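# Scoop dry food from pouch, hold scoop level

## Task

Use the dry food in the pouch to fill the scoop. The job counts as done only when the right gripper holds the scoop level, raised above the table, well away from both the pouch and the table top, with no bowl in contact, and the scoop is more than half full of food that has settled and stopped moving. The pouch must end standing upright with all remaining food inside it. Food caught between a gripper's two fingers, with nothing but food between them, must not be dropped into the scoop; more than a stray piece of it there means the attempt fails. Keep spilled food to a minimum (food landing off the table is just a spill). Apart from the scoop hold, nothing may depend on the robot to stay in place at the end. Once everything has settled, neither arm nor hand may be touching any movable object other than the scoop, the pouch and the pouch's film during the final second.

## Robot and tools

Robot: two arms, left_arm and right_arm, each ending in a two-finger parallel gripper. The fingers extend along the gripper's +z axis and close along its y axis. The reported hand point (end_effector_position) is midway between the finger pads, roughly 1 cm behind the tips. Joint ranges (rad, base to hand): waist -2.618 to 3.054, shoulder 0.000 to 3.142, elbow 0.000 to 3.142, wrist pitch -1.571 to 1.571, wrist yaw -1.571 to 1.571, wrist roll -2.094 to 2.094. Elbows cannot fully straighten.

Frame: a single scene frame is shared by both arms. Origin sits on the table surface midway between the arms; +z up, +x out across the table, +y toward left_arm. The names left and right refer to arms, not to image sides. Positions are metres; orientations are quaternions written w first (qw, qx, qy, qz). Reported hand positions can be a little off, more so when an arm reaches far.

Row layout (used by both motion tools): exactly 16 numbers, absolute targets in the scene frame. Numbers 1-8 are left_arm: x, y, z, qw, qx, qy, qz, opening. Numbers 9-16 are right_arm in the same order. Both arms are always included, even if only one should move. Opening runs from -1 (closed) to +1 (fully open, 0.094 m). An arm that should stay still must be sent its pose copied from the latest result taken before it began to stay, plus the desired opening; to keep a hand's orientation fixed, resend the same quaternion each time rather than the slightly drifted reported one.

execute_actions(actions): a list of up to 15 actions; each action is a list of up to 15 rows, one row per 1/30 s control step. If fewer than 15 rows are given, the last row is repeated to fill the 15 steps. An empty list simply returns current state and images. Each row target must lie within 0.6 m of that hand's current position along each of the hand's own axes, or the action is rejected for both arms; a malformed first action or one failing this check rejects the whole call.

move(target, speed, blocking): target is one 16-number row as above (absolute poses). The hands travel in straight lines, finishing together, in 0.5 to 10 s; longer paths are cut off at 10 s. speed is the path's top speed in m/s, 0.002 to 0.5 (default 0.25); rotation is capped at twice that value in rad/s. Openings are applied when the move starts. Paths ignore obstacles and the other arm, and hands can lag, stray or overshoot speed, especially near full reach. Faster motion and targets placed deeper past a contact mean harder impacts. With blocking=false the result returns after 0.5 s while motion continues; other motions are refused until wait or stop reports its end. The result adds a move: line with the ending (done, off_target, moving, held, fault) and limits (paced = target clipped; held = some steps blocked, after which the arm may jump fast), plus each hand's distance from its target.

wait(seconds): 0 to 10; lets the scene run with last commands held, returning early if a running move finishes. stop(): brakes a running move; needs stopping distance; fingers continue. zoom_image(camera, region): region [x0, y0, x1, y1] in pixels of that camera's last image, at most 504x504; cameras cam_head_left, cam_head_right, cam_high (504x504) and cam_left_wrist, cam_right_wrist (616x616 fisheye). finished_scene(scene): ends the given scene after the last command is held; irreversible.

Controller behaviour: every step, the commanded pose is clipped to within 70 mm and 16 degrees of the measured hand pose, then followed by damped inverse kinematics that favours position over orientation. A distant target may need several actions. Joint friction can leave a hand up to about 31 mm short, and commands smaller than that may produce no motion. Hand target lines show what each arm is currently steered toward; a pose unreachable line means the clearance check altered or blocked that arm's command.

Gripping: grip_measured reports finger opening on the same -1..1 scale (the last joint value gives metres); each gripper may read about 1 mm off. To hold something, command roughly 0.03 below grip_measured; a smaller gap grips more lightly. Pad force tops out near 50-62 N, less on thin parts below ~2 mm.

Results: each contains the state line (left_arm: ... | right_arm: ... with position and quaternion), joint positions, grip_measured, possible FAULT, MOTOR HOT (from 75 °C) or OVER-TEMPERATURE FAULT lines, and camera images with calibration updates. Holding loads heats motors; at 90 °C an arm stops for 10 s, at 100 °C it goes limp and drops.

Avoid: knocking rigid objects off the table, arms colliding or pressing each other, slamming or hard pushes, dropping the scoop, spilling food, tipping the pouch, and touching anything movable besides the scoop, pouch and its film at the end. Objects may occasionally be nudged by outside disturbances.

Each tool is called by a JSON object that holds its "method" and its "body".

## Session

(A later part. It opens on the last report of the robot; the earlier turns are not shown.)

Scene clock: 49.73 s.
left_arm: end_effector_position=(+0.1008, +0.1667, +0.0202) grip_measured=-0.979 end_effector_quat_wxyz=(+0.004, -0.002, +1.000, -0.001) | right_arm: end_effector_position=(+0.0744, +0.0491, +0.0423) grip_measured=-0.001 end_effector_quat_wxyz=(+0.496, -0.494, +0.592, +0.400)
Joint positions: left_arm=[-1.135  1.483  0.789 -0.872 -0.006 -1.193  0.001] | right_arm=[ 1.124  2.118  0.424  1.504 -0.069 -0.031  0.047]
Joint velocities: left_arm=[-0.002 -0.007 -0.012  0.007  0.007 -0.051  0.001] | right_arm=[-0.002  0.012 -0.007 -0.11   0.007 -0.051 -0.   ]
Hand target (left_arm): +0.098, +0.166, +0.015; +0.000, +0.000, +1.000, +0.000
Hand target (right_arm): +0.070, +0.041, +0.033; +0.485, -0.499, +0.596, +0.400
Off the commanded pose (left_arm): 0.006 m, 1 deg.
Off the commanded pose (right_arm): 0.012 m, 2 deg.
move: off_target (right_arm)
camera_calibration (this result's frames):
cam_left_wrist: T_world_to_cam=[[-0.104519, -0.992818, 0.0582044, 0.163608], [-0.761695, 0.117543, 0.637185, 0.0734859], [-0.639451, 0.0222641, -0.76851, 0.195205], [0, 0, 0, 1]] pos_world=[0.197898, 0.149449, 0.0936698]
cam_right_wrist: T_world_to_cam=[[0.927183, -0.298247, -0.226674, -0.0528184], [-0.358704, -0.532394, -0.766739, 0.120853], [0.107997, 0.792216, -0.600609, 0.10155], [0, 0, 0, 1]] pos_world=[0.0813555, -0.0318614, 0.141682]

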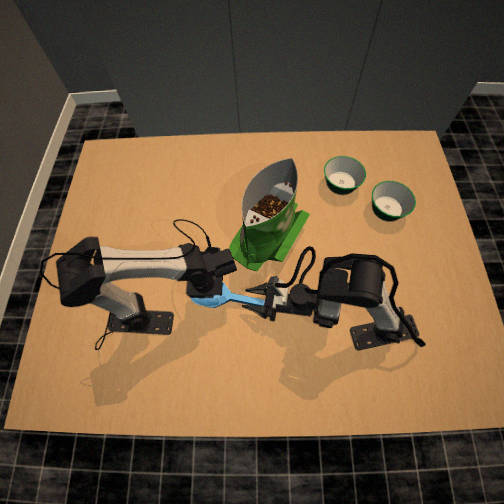

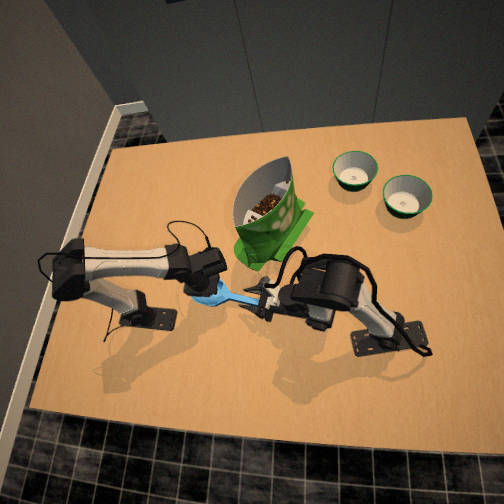

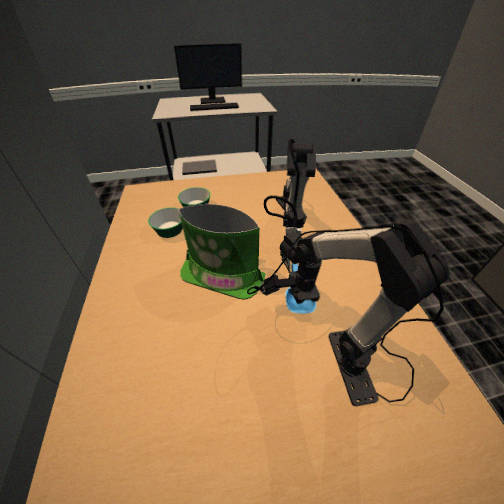

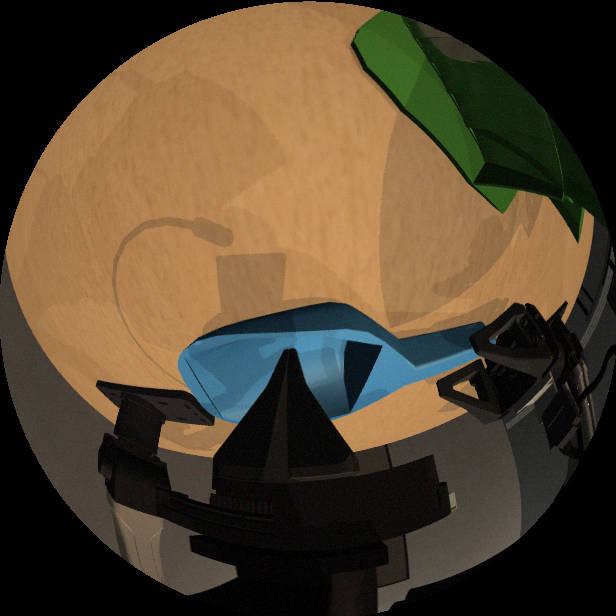

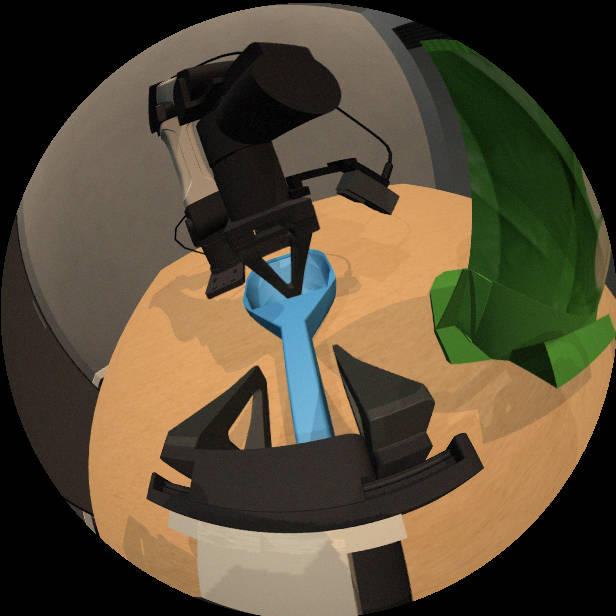

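{"method": "move", "body": {"target": [0.098,0.175,0.0,0.0,0,1,0,-1, 0.07,0.04,0.035,0.482,-0.5,0.595,0.404,0.0], "speed": 0.03}}

{"method": "zoom_image", "body": {"camera": "cam_left_wrist", "region": [150, 250, 616, 500]}}

{"method": "zoom_image", "body": {"camera": "cam_head_left", "region": [170, 250, 330, 350]}}

Scene clock: 50.93 s.
left_arm: end_effector_position=(+0.0984, +0.1724, +0.0093) grip_measured=-0.979 end_effector_quat_wxyz=(+0.003, +0.001, +1.000, -0.000) | right_arm: end_effector_position=(+0.0717, +0.0497, +0.0426) grip_measured=-0.001 end_effector_quat_wxyz=(+0.492, -0.496, +0.589, +0.406)
Joint positions: left_arm=[-1.135  1.483  0.741 -0.825 -0.006 -1.187  0.001] | right_arm=[ 1.124  2.118  0.424  1.505 -0.085 -0.027  0.047]
Joint velocities: left_arm=[ 0.012 -0.007  0.012  0.007  0.007 -0.022 -0.001] | right_arm=[-0.002  0.007 -0.007  0.022 -0.051 -0.007  0.   ]
Hand target (left_arm): +0.097, +0.176, +0.001; -0.000, +0.000, +1.000, +0.000
Hand target (right_arm): +0.070, +0.040, +0.035; +0.482, -0.500, +0.595, +0.404
Off the commanded pose (left_arm): 0.010 m, 0 deg.
Off the commanded pose (right_arm): 0.012 m, 1 deg.
move: off_target (right_arm)
camera_calibration (this result's frames):
cam_left_wrist: T_world_to_cam=[[-0.11014, -0.9923, 0.0566604, 0.170097], [-0.76034, 0.120834, 0.638187, 0.0772956], [-0.640119, 0.0272085, -0.767794, 0.184377], [0, 0, 0, 1]] pos_world=[0.195529, 0.154431, 0.0825968]
cam_right_wrist: T_world_to_cam=[[0.93002, -0.284049, -0.233191, -0.0507766], [-0.355639, -0.535646, -0.765901, 0.120359], [0.0926456, 0.795236, -0.59918, 0.102467], [0, 0, 0, 1]] pos_world=[0.0805343, -0.0314389, 0.141738]

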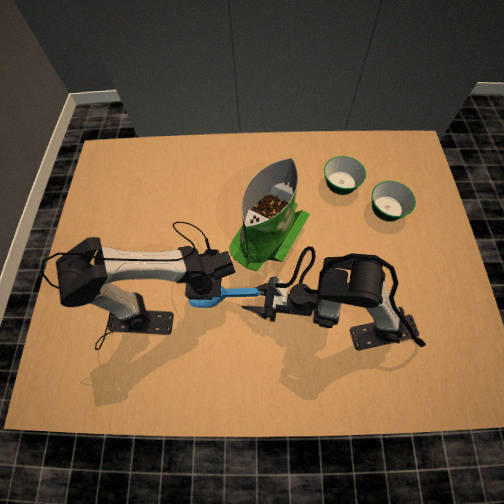

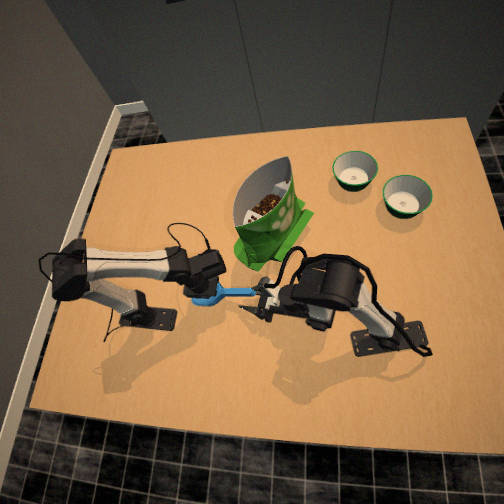

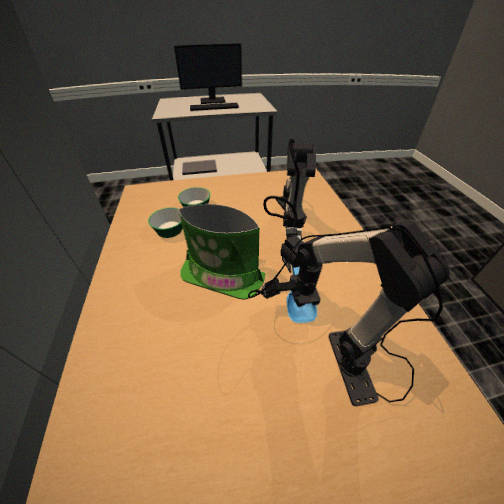

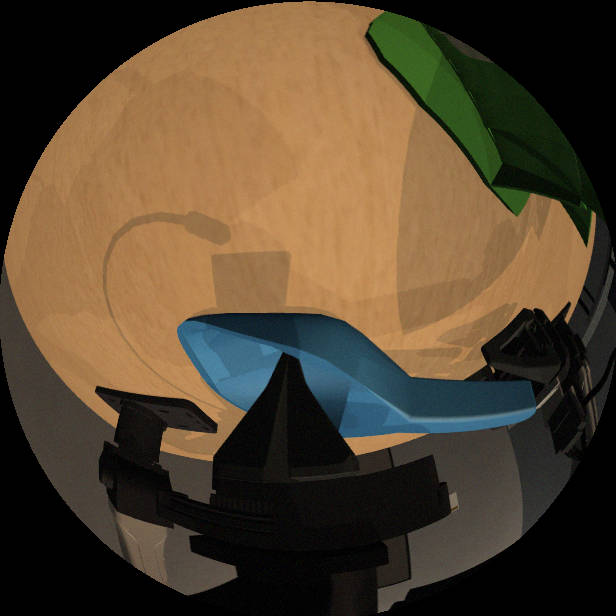

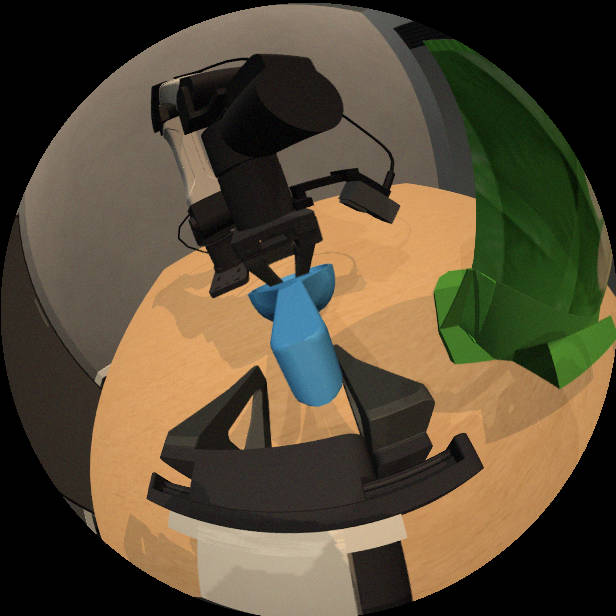

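Region (150, 250, 616, 500) of cam_left_wrist's 616x616 image, scaled by 1.082, with more detail than that image has; it fills the top 270 rows of this view, and the rest is white.

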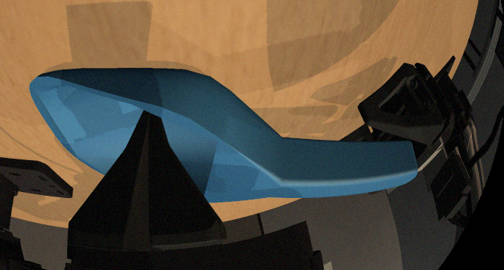

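Region (170, 250, 330, 350) of cam_head_left's 504x504 image, scaled by 3.150, with more detail than that image has; it fills the top 315 rows of this view, and the rest is white.

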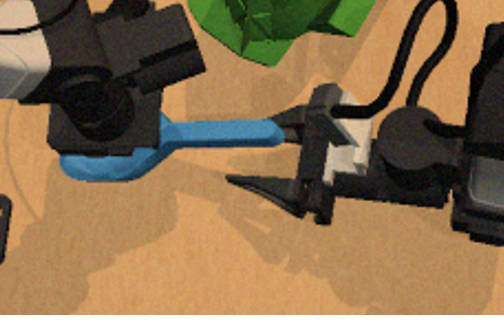

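{"method": "move", "body": {"target": [0.098,0.175,0.0,0.0,0,1,0,-1, 0.078,0.055,0.066,0.394,-0.567,0.63,0.355,0.2], "speed": 0.06}}

{"method": "zoom_image", "body": {"camera": "cam_left_wrist", "region": [300, 280, 616, 520]}}

Scene clock: 54.17 s.
left_arm: end_effector_position=(+0.0984, +0.1724, +0.0093) grip_measured=-0.979 end_effector_quat_wxyz=(+0.003, +0.001, +1.000, -0.000) | right_arm: end_effector_position=(+0.0723, +0.0453, +0.0490) grip_measured=+0.199 end_effector_quat_wxyz=(+0.378, -0.573, +0.640, +0.346)
Joint positions: left_arm=[-1.135  1.483  0.741 -0.825 -0.006 -1.187  0.001] | right_arm=[ 1.079  1.746  0.543  0.699 -0.188 -0.091  0.056]
Joint velocities: left_arm=[-0.002  0.012 -0.002 -0.081 -0.037 -0.022 -0.001] | right_arm=[-0.002 -0.017 -0.002 -0.066  0.037 -0.007 -0.001]
Hand target (left_arm): +0.098, +0.175, +0.001; -0.000, -0.000, +1.000, +0.000
Hand target (right_arm): +0.078, +0.054, +0.068; +0.394, -0.568, +0.629, +0.357
Off the commanded pose (left_arm): 0.010 m, 0 deg.
Off the commanded pose (right_arm): 0.020 m, 2 deg.
move: off_target (right_arm)
camera_calibration (this result's frames):
cam_left_wrist: T_world_to_cam=[[-0.110518, -0.992258, 0.0566578, 0.170127], [-0.760294, 0.121122, 0.638187, 0.0772414], [-0.640109, 0.0274547, -0.767794, 0.184334], [0, 0, 0, 1]] pos_world=[0.195522, 0.154394, 0.0825968]
cam_right_wrist: T_world_to_cam=[[0.936726, -0.281663, -0.207873, -0.0528705], [-0.350036, -0.761151, -0.546007, 0.122142], [-0.00443358, 0.584222, -0.811582, 0.136704], [0, 0, 0, 1]] pos_world=[0.0928853, -0.00178859, 0.166646]

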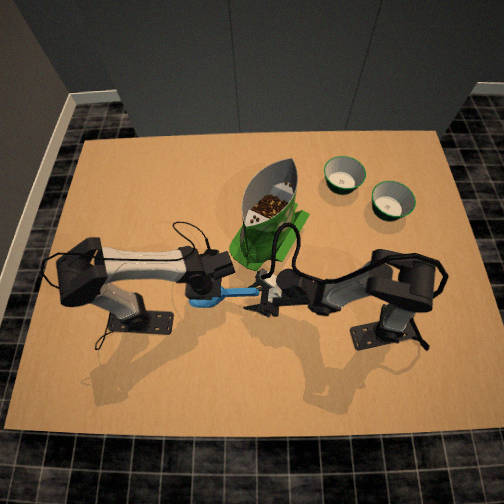

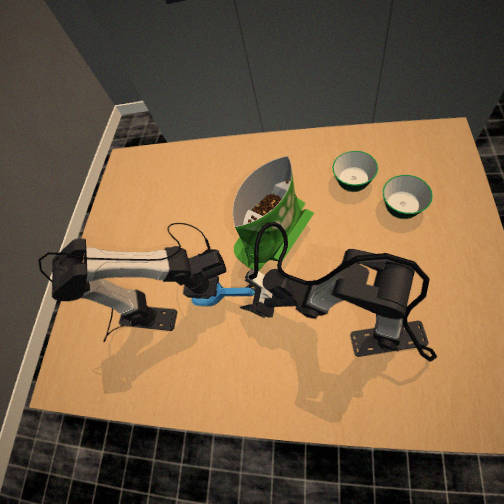

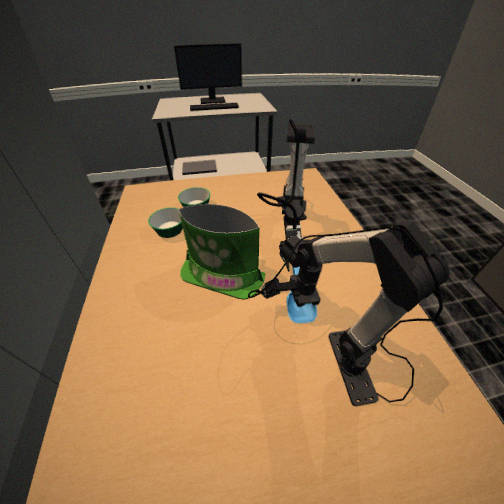

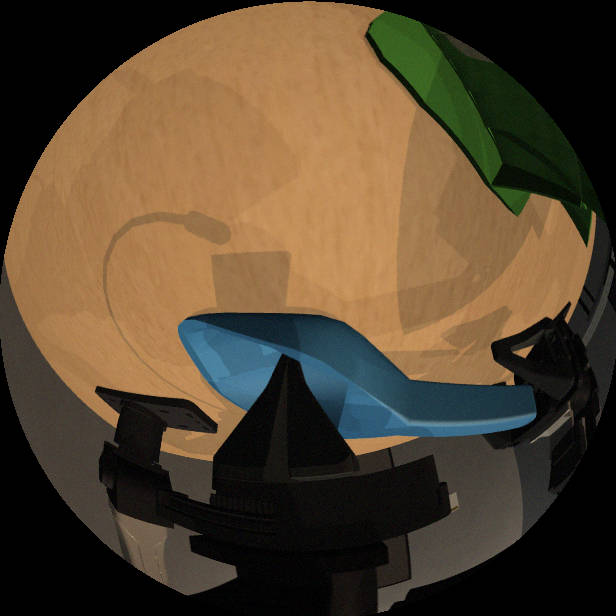

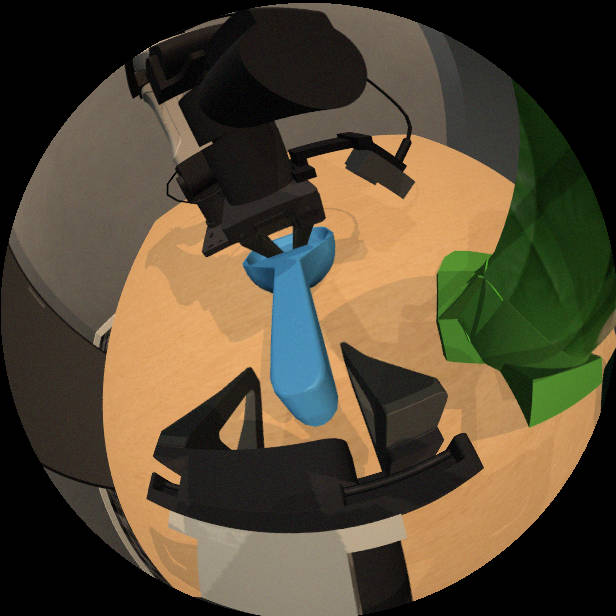

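Region (300, 280, 616, 520) of cam_left_wrist's 616x616 image, scaled by 1.595, with more detail than that image has; it fills the top 383 rows of this view, and the rest is white.

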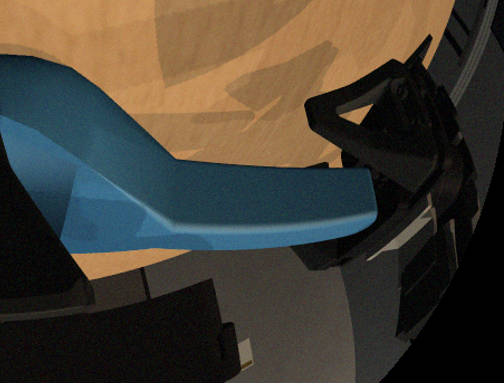

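Need higher by ~2 cm and forward.

{"method": "move", "body": {"target": [0.098,0.175,0.0,0.0,0,1,0,-1, 0.08,0.07,0.088,0.394,-0.567,0.63,0.355,0.0], "speed": 0.04}}

{"method": "zoom_image", "body": {"camera": "cam_left_wrist", "region": [300, 280, 616, 520]}}

Scene clock: 55.77 s.
left_arm: end_effector_position=(+0.0984, +0.1724, +0.0093) grip_measured=-0.979 end_effector_quat_wxyz=(+0.003, +0.001, +1.000, -0.000) | right_arm: end_effector_position=(+0.0773, +0.0610, +0.0698) grip_measured=+0.001 end_effector_quat_wxyz=(+0.379, -0.572, +0.639, +0.347)
Joint positions: left_arm=[-1.135  1.483  0.741 -0.825 -0.006 -1.186  0.001] | right_arm=[ 1.079  1.716  0.634  0.58  -0.188 -0.091  0.047]
Joint velocities: left_arm=[-0.007  0.012  0.002 -0.051 -0.081 -0.051  0.001] | right_arm=[ 0.012  0.007  0.002 -0.11   0.051  0.022  0.002]
Hand target (left_arm): +0.098, +0.175, +0.001; -0.000, +0.000, +1.000, +0.000
Hand target (right_arm): +0.080, +0.069, +0.088; +0.394, -0.567, +0.630, +0.355
Off the commanded pose (left_arm): 0.010 m, 0 deg.
Off the commanded pose (right_arm): 0.020 m, 2 deg.
move: off_target (right_arm)
camera_calibration (this result's frames):
cam_left_wrist: T_world_to_cam=[[-0.110897, -0.992216, 0.0566551, 0.170157], [-0.760248, 0.121411, 0.638187, 0.0771872], [-0.640098, 0.0277009, -0.767794, 0.18429], [0, 0, 0, 1]] pos_world=[0.195515, 0.154356, 0.0825968]
cam_right_wrist: T_world_to_cam=[[0.936954, -0.280809, -0.207998, -0.0488712], [-0.349428, -0.759847, -0.548208, 0.147297], [-0.00410435, 0.586326, -0.810065, 0.144198], [0, 0, 0, 1]] pos_world=[0.0978515, 0.0136526, 0.187393]

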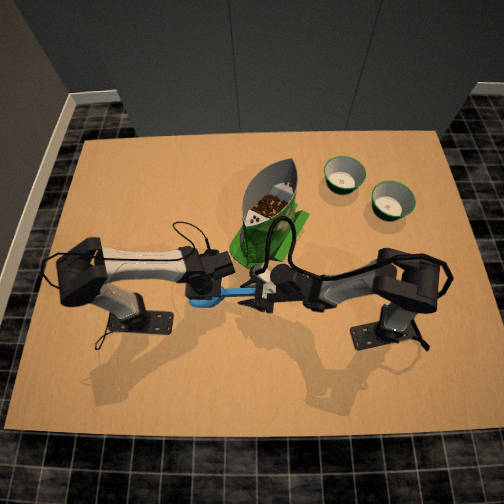

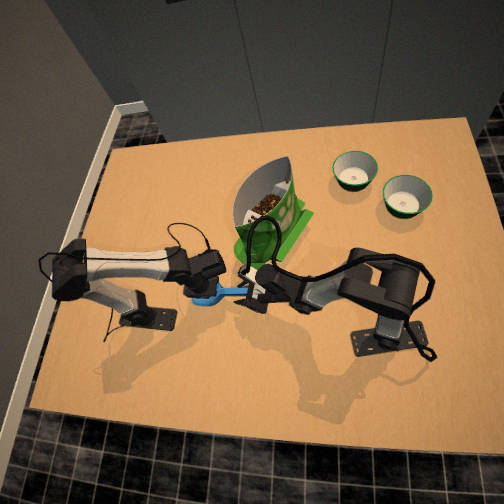

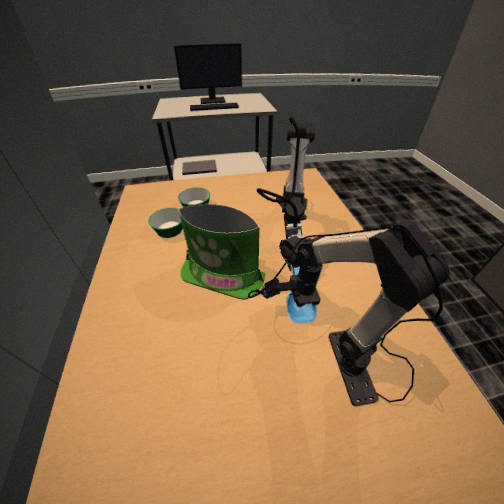

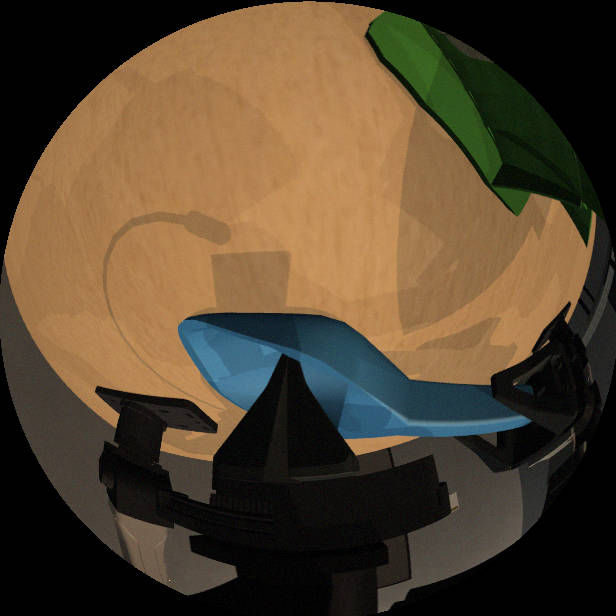

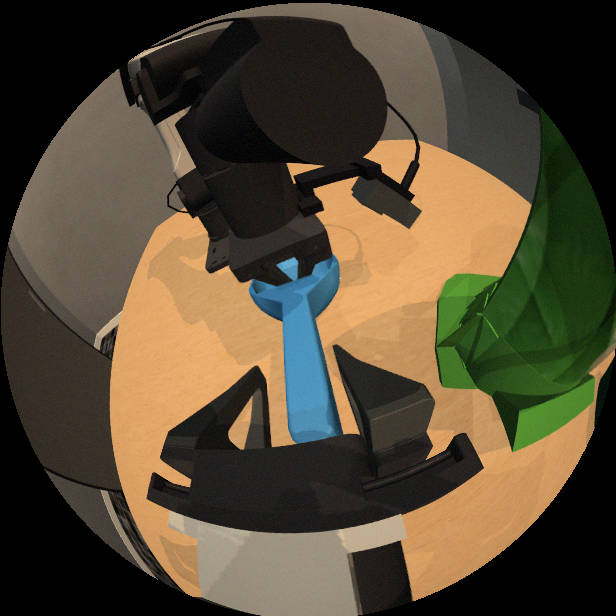

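Region (300, 280, 616, 520) of cam_left_wrist's 616x616 image, scaled by 1.595, with more detail than that image has; it fills the top 383 rows of this view, and the rest is white.

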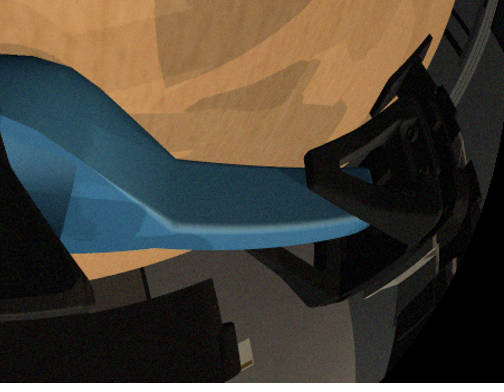

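{"method": "move", "body": {"target": [0.098,0.175,0.0,0.0,0,1,0,-1, 0.08,0.07,0.088,0.394,-0.567,0.63,0.355,-0.68], "speed": 0.04}}

{"method": "zoom_image", "body": {"camera": "cam_left_wrist", "region": [300, 280, 616, 520]}}

Scene clock: 56.70 s.
left_arm: end_effector_position=(+0.0979, +0.1720, +0.0093) grip_measured=-0.979 end_effector_quat_wxyz=(+0.002, +0.001, +1.000, -0.001) | right_arm: end_effector_position=(+0.0792, +0.0604, +0.0691) grip_measured=-0.589 end_effector_quat_wxyz=(+0.381, -0.571, +0.641, +0.343)
Joint positions: left_arm=[-1.135  1.483  0.741 -0.825 -0.003 -1.186  0.001] | right_arm=[ 1.078  1.716  0.634  0.577 -0.179 -0.093  0.019]
Joint velocities: left_arm=[ 0.007 -0.002  0.007 -0.007 -0.037  0.066  0.   ] | right_arm=[-0.007 -0.007  0.007 -0.007 -0.095  0.037 -0.   ]
Hand target (left_arm): +0.098, +0.175, +0.001; -0.000, -0.000, +1.000, +0.000
Hand target (right_arm): +0.080, +0.069, +0.088; +0.394, -0.567, +0.630, +0.355
Off the commanded pose (left_arm): 0.010 m, 0 deg.
Off the commanded pose (right_arm): 0.021 m, 3 deg.
move: off_target (right_arm)
camera_calibration (this result's frames):
cam_left_wrist: T_world_to_cam=[[-0.110742, -0.992099, 0.0589492, 0.169657], [-0.758392, 0.122691, 0.640147, 0.0764528], [-0.642322, 0.0261847, -0.765987, 0.184456], [0, 0, 0, 1]] pos_world=[0.19525, 0.154107, 0.0823487]
cam_right_wrist: T_world_to_cam=[[0.935683, -0.289348, -0.201931, -0.0507255], [-0.352808, -0.759226, -0.546902, 0.147214], [0.0049338, 0.582969, -0.812479, 0.143649], [0, 0, 0, 1]] pos_world=[0.0986927, 0.0133488, 0.18698]

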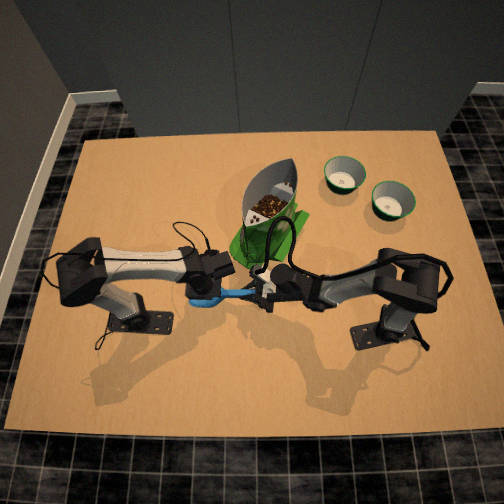

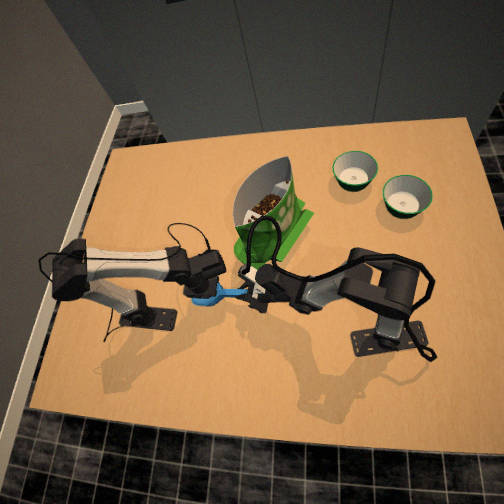

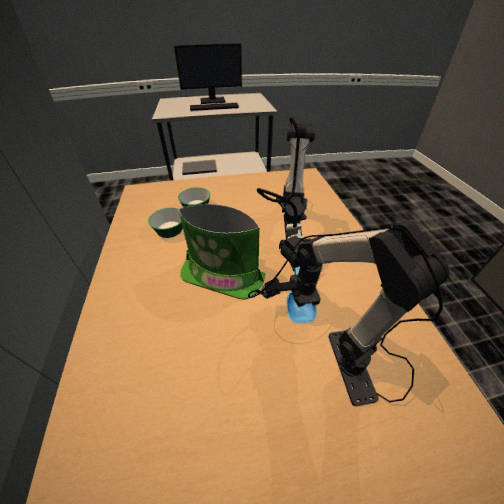

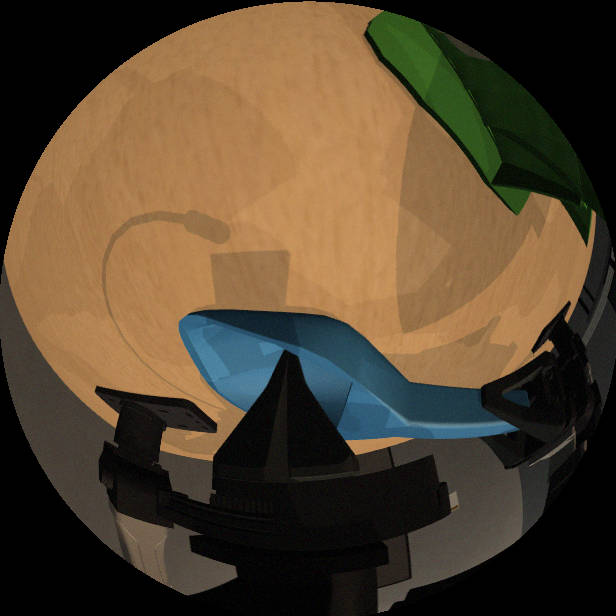

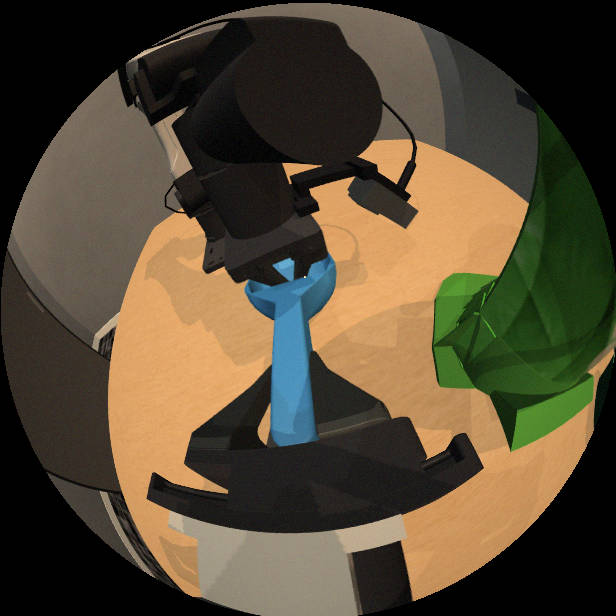

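Region (300, 280, 616, 520) of cam_left_wrist's 616x616 image, scaled by 1.595, with more detail than that image has; it fills the top 383 rows of this view, and the rest is white.

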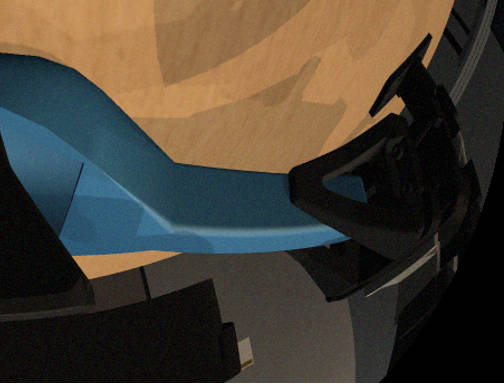

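{"method": "move", "body": {"target": [0.12,0.22,0.12,0.0,0,1,0,-1, 0.079,0.06,0.069,0.381,-0.571,0.641,0.343,-0.66], "speed": 0.15}}

{"method": "move", "body": {"target": [0.33,0.2,0.07,0.37,0.62,0.55,-0.42,-1, 0.07,-0.03,0.36,0.394,-0.567,0.63,0.355,-0.66], "speed": 0.25}}

Scene clock: 58.40 s.
left_arm: end_effector_position=(+0.1169, +0.2192, +0.1124) grip_measured=-0.979 end_effector_quat_wxyz=(-0.007, +0.002, +1.000, +0.011) | right_arm: end_effector_position=(+0.0792, +0.0604, +0.0691) grip_measured=-0.589 end_effector_quat_wxyz=(+0.381, -0.571, +0.641, +0.342)
Joint positions: left_arm=[-0.942  1.261  0.994 -1.329 -0.001 -0.991  0.001] | right_arm=[ 1.078  1.716  0.634  0.577 -0.178 -0.093  0.019]
Joint velocities: left_arm=[-0.012 -0.002  0.007 -0.037 -0.022  0.022  0.001] | right_arm=[-0.002  0.002 -0.012 -0.007  0.022 -0.007  0.001]
Hand target (left_arm): +0.119, +0.218, +0.120; -0.002, -0.000, +1.000, -0.002
Hand target (right_arm): +0.079, +0.060, +0.069; +0.381, -0.571, +0.641, +0.343
Off the commanded pose (left_arm): 0.008 m, 1 deg.
Off the commanded pose (right_arm): 0.000 m, 0 deg.
move: done
camera_calibration (this result's frames):
cam_left_wrist: T_world_to_cam=[[-0.112574, -0.992957, 0.0369237, 0.215394], [-0.747143, 0.109086, 0.655651, 0.0189738], [-0.655061, 0.0462221, -0.754161, 0.270165], [0, 0, 0, 1]] pos_world=[0.215398, 0.19932, 0.183354]
cam_right_wrist: T_world_to_cam=[[0.935741, -0.289509, -0.201427, -0.0508196], [-0.352646, -0.759224, -0.54701, 0.147221], [0.00543619, 0.582892, -0.812531, 0.143618], [0, 0, 0, 1]] pos_world=[0.09869, 0.0133467, 0.186989]

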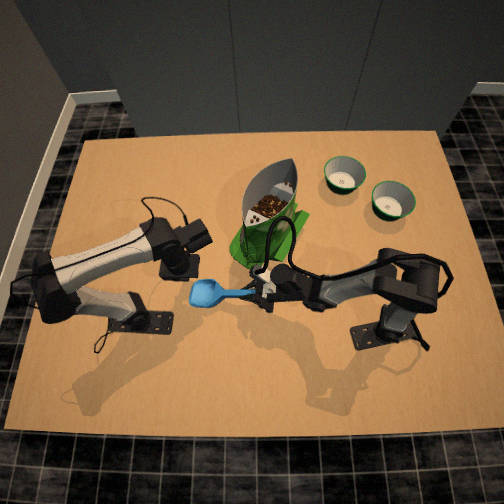

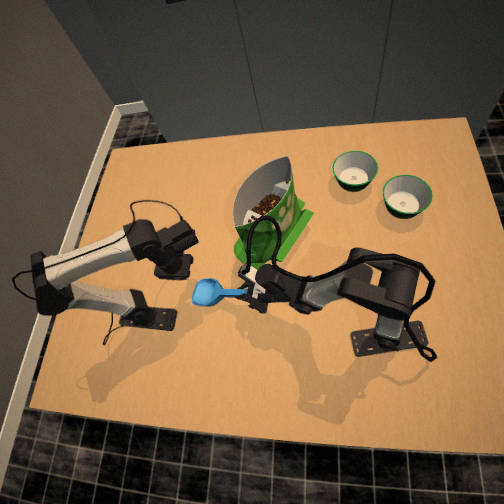

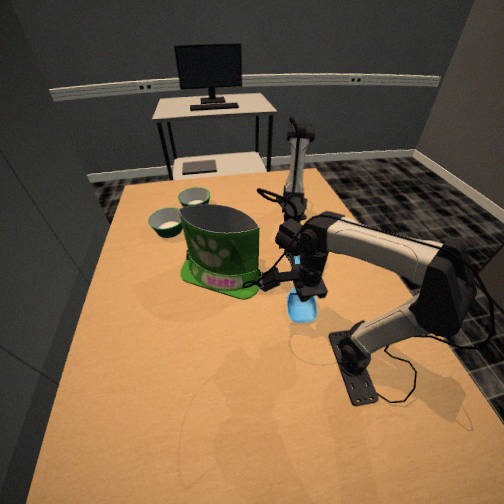

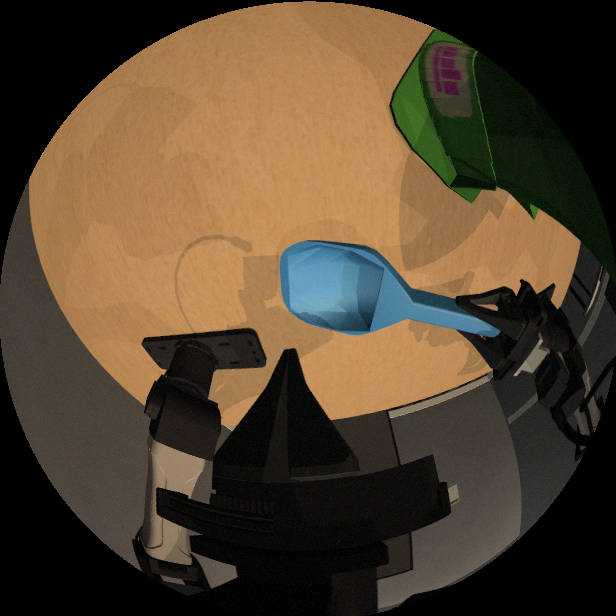

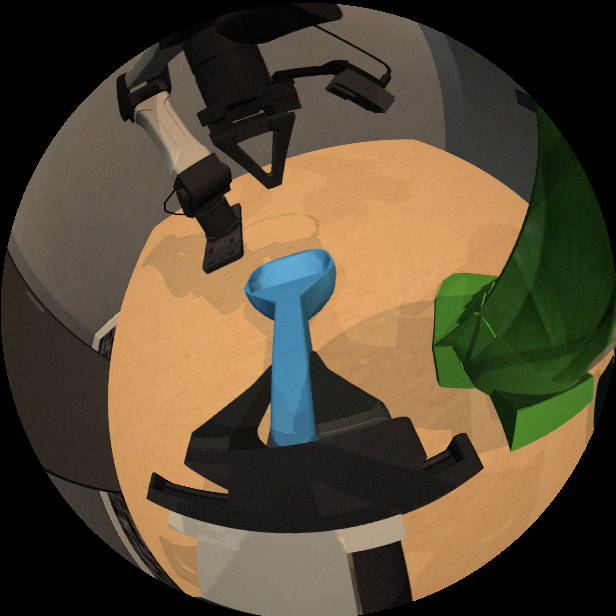

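Scene clock: 63.20 s.
left_arm: end_effector_position=(+0.3238, +0.1969, +0.0668) grip_measured=-0.979 end_effector_quat_wxyz=(+0.365, +0.619, +0.548, -0.428) | right_arm: end_effector_position=(+0.0686, -0.0313, +0.3377) grip_measured=-0.589 end_effector_quat_wxyz=(+0.371, -0.573, +0.646, +0.341)
Joint positions: left_arm=[-0.006  2.042  1.184 -0.911  1.187  1.766  0.001] | right_arm=[ 0.983  1.144  1.337 -0.727 -0.266 -0.136  0.019]
Joint velocities: left_arm=[-0.007 -0.027  0.012  0.007 -0.022  0.066  0.   ] | right_arm=[-0.007  0.002  0.002 -0.022  0.037 -0.051 -0.   ]
Hand target (left_arm): +0.329, +0.199, +0.071; +0.372, +0.612, +0.548, -0.432
Hand target (right_arm): +0.069, -0.033, +0.360; +0.394, -0.567, +0.630, +0.355
Off the commanded pose (left_arm): 0.008 m, 1 deg.
Off the commanded pose (right_arm): 0.022 m, 4 deg.
move: off_target (right_arm)
camera_calibration (this result's frames):
cam_left_wrist: T_world_to_cam=[[-0.972814, 0.22299, -0.0625195, 0.264024], [0.225871, 0.853957, -0.468765, -0.180762], [-0.0511408, -0.470142, -0.881108, 0.286882], [0, 0, 0, 1]] pos_world=[0.312346, 0.230364, 0.184545]
cam_right_wrist: T_world_to_cam=[[0.933356, -0.291197, -0.209882, -0.0103937], [-0.358882, -0.768504, -0.529721, 0.215103], [-0.00704179, 0.569741, -0.821794, 0.418976], [0, 0, 0, 1]] pos_world=[0.089848, -0.0764269, 0.456075]

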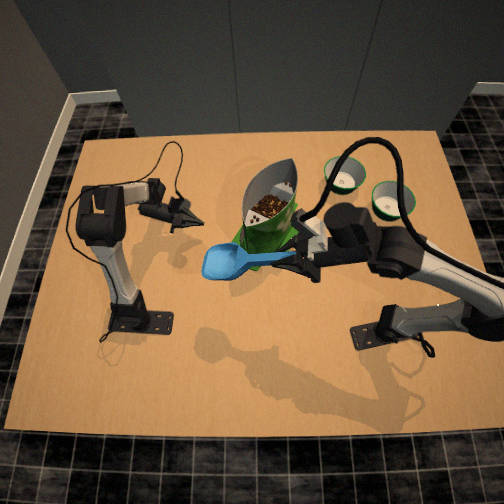

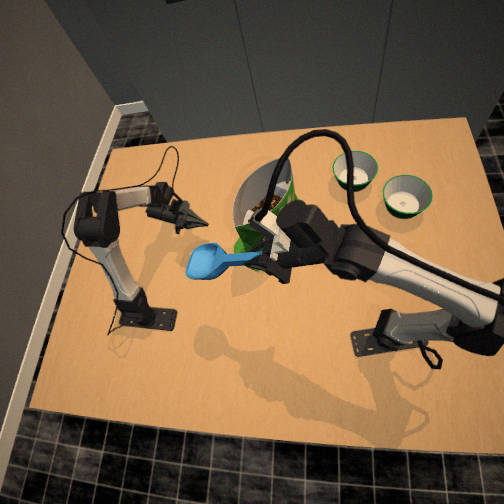

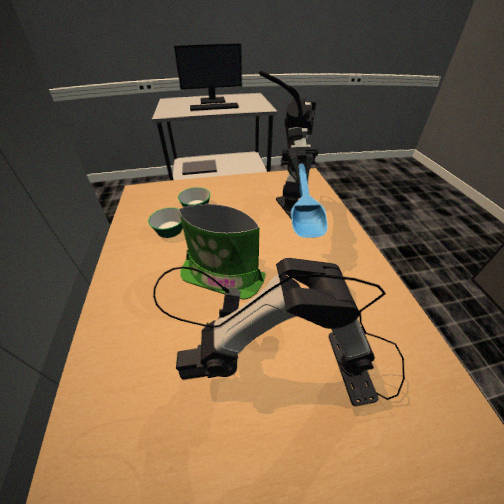

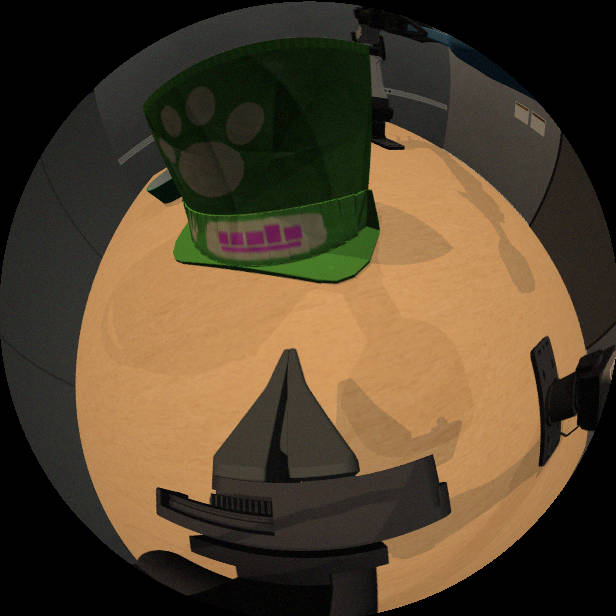

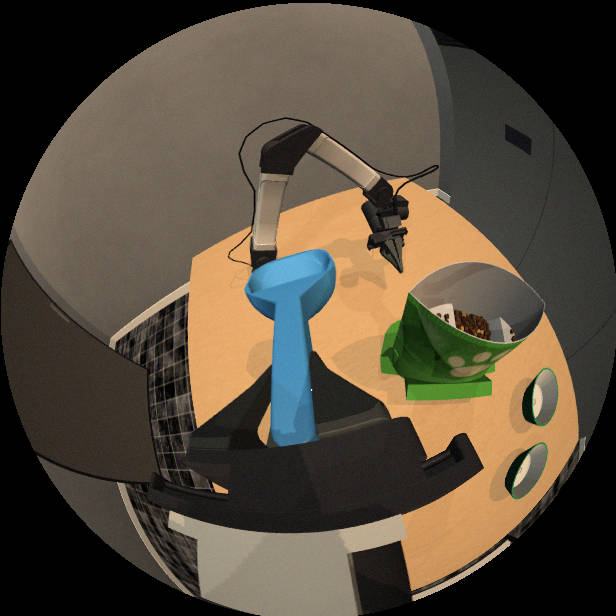

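{"method": "move", "body": {"target": [0.34,0.05,0.045,0.37,0.62,0.55,-0.42,-1, 0.25,-0.118,0.39,0.40,-0.436,0.772,0.227,-0.66], "speed": 0.2}}

Scene clock: 65.53 s.
left_arm: end_effector_position=(+0.3467, +0.0565, +0.0465) grip_measured=-0.979 end_effector_quat_wxyz=(+0.369, +0.621, +0.553, -0.416) | right_arm: end_effector_position=(+0.2460, -0.1187, +0.3766) grip_measured=-0.590 end_effector_quat_wxyz=(+0.382, -0.436, +0.784, +0.221)
Joint positions: left_arm=[-0.377  2.102  1.124  0.047  1.074  0.866  0.001] | right_arm=[ 0.394  1.443  1.862 -1.128 -0.359 -0.275  0.019]
Joint velocities: left_arm=[-0.007 -0.007  0.002  0.051  0.051 -0.051  0.   ] | right_arm=[-0.022  0.012 -0.002  0.022 -0.022 -0.037  0.   ]
Hand target (left_arm): +0.342, +0.053, +0.042; +0.366, +0.623, +0.551, -0.417
Hand target (right_arm): +0.249, -0.117, +0.390; +0.398, -0.437, +0.774, +0.227
Off the commanded pose (left_arm): 0.009 m, 1 deg.
Off the commanded pose (right_arm): 0.014 m, 3 deg.
move: off_target (right_arm)
camera_calibration (this result's frames):
cam_left_wrist: T_world_to_cam=[[-0.975028, 0.20854, -0.0763601, 0.318542], [0.220252, 0.863998, -0.452766, -0.0749459], [-0.0284448, -0.458278, -0.888354, 0.19604], [0, 0, 0, 1]] pos_world=[0.332671, 0.0881653, 0.164544]
cam_right_wrist: T_world_to_cam=[[0.708494, -0.682477, -0.179613, -0.195778], [-0.684555, -0.602759, -0.409959, 0.286836], [0.171524, 0.413409, -0.894244, 0.466715], [0, 0, 0, 1]] pos_world=[0.255009, -0.153665, 0.499784]

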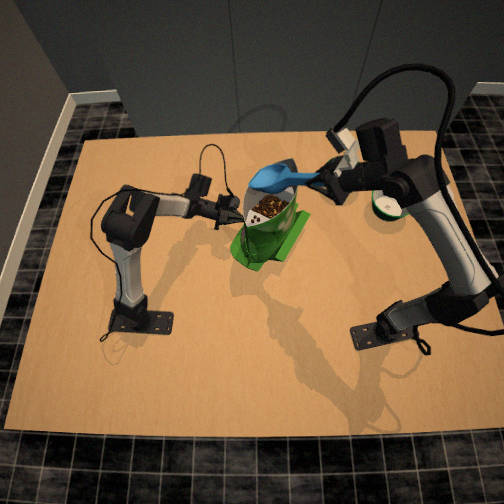

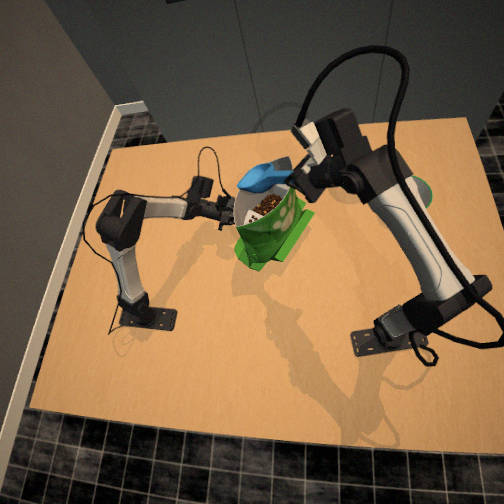

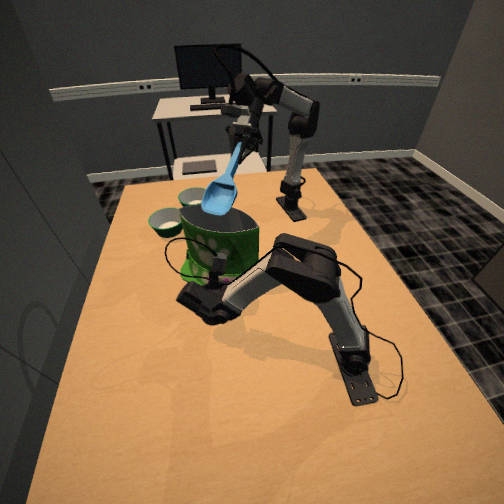

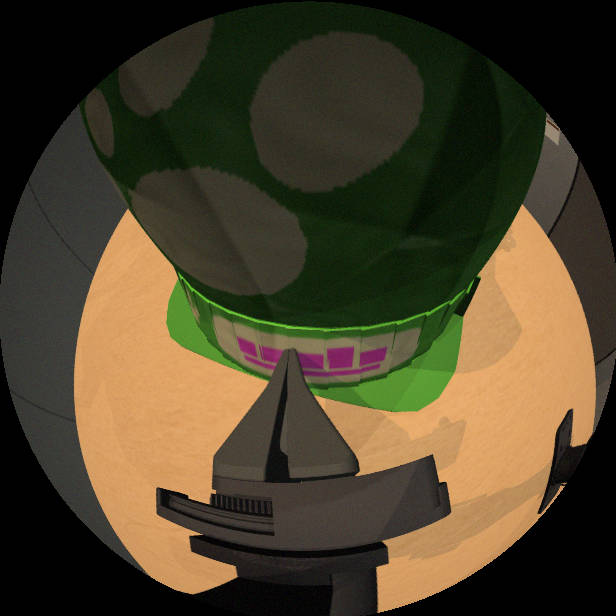

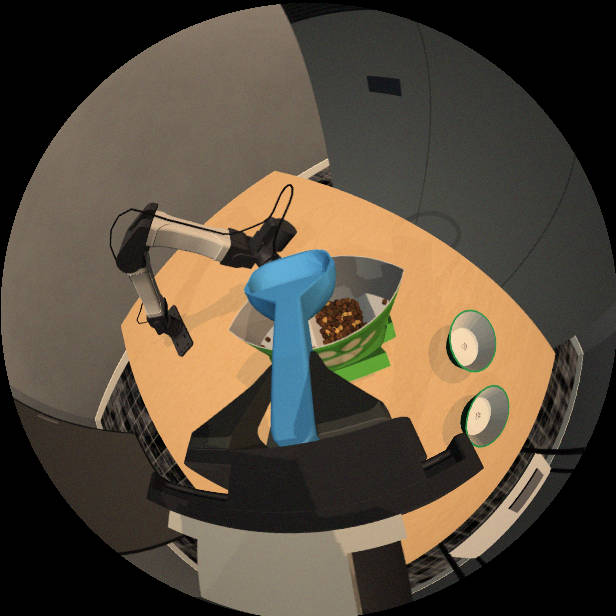

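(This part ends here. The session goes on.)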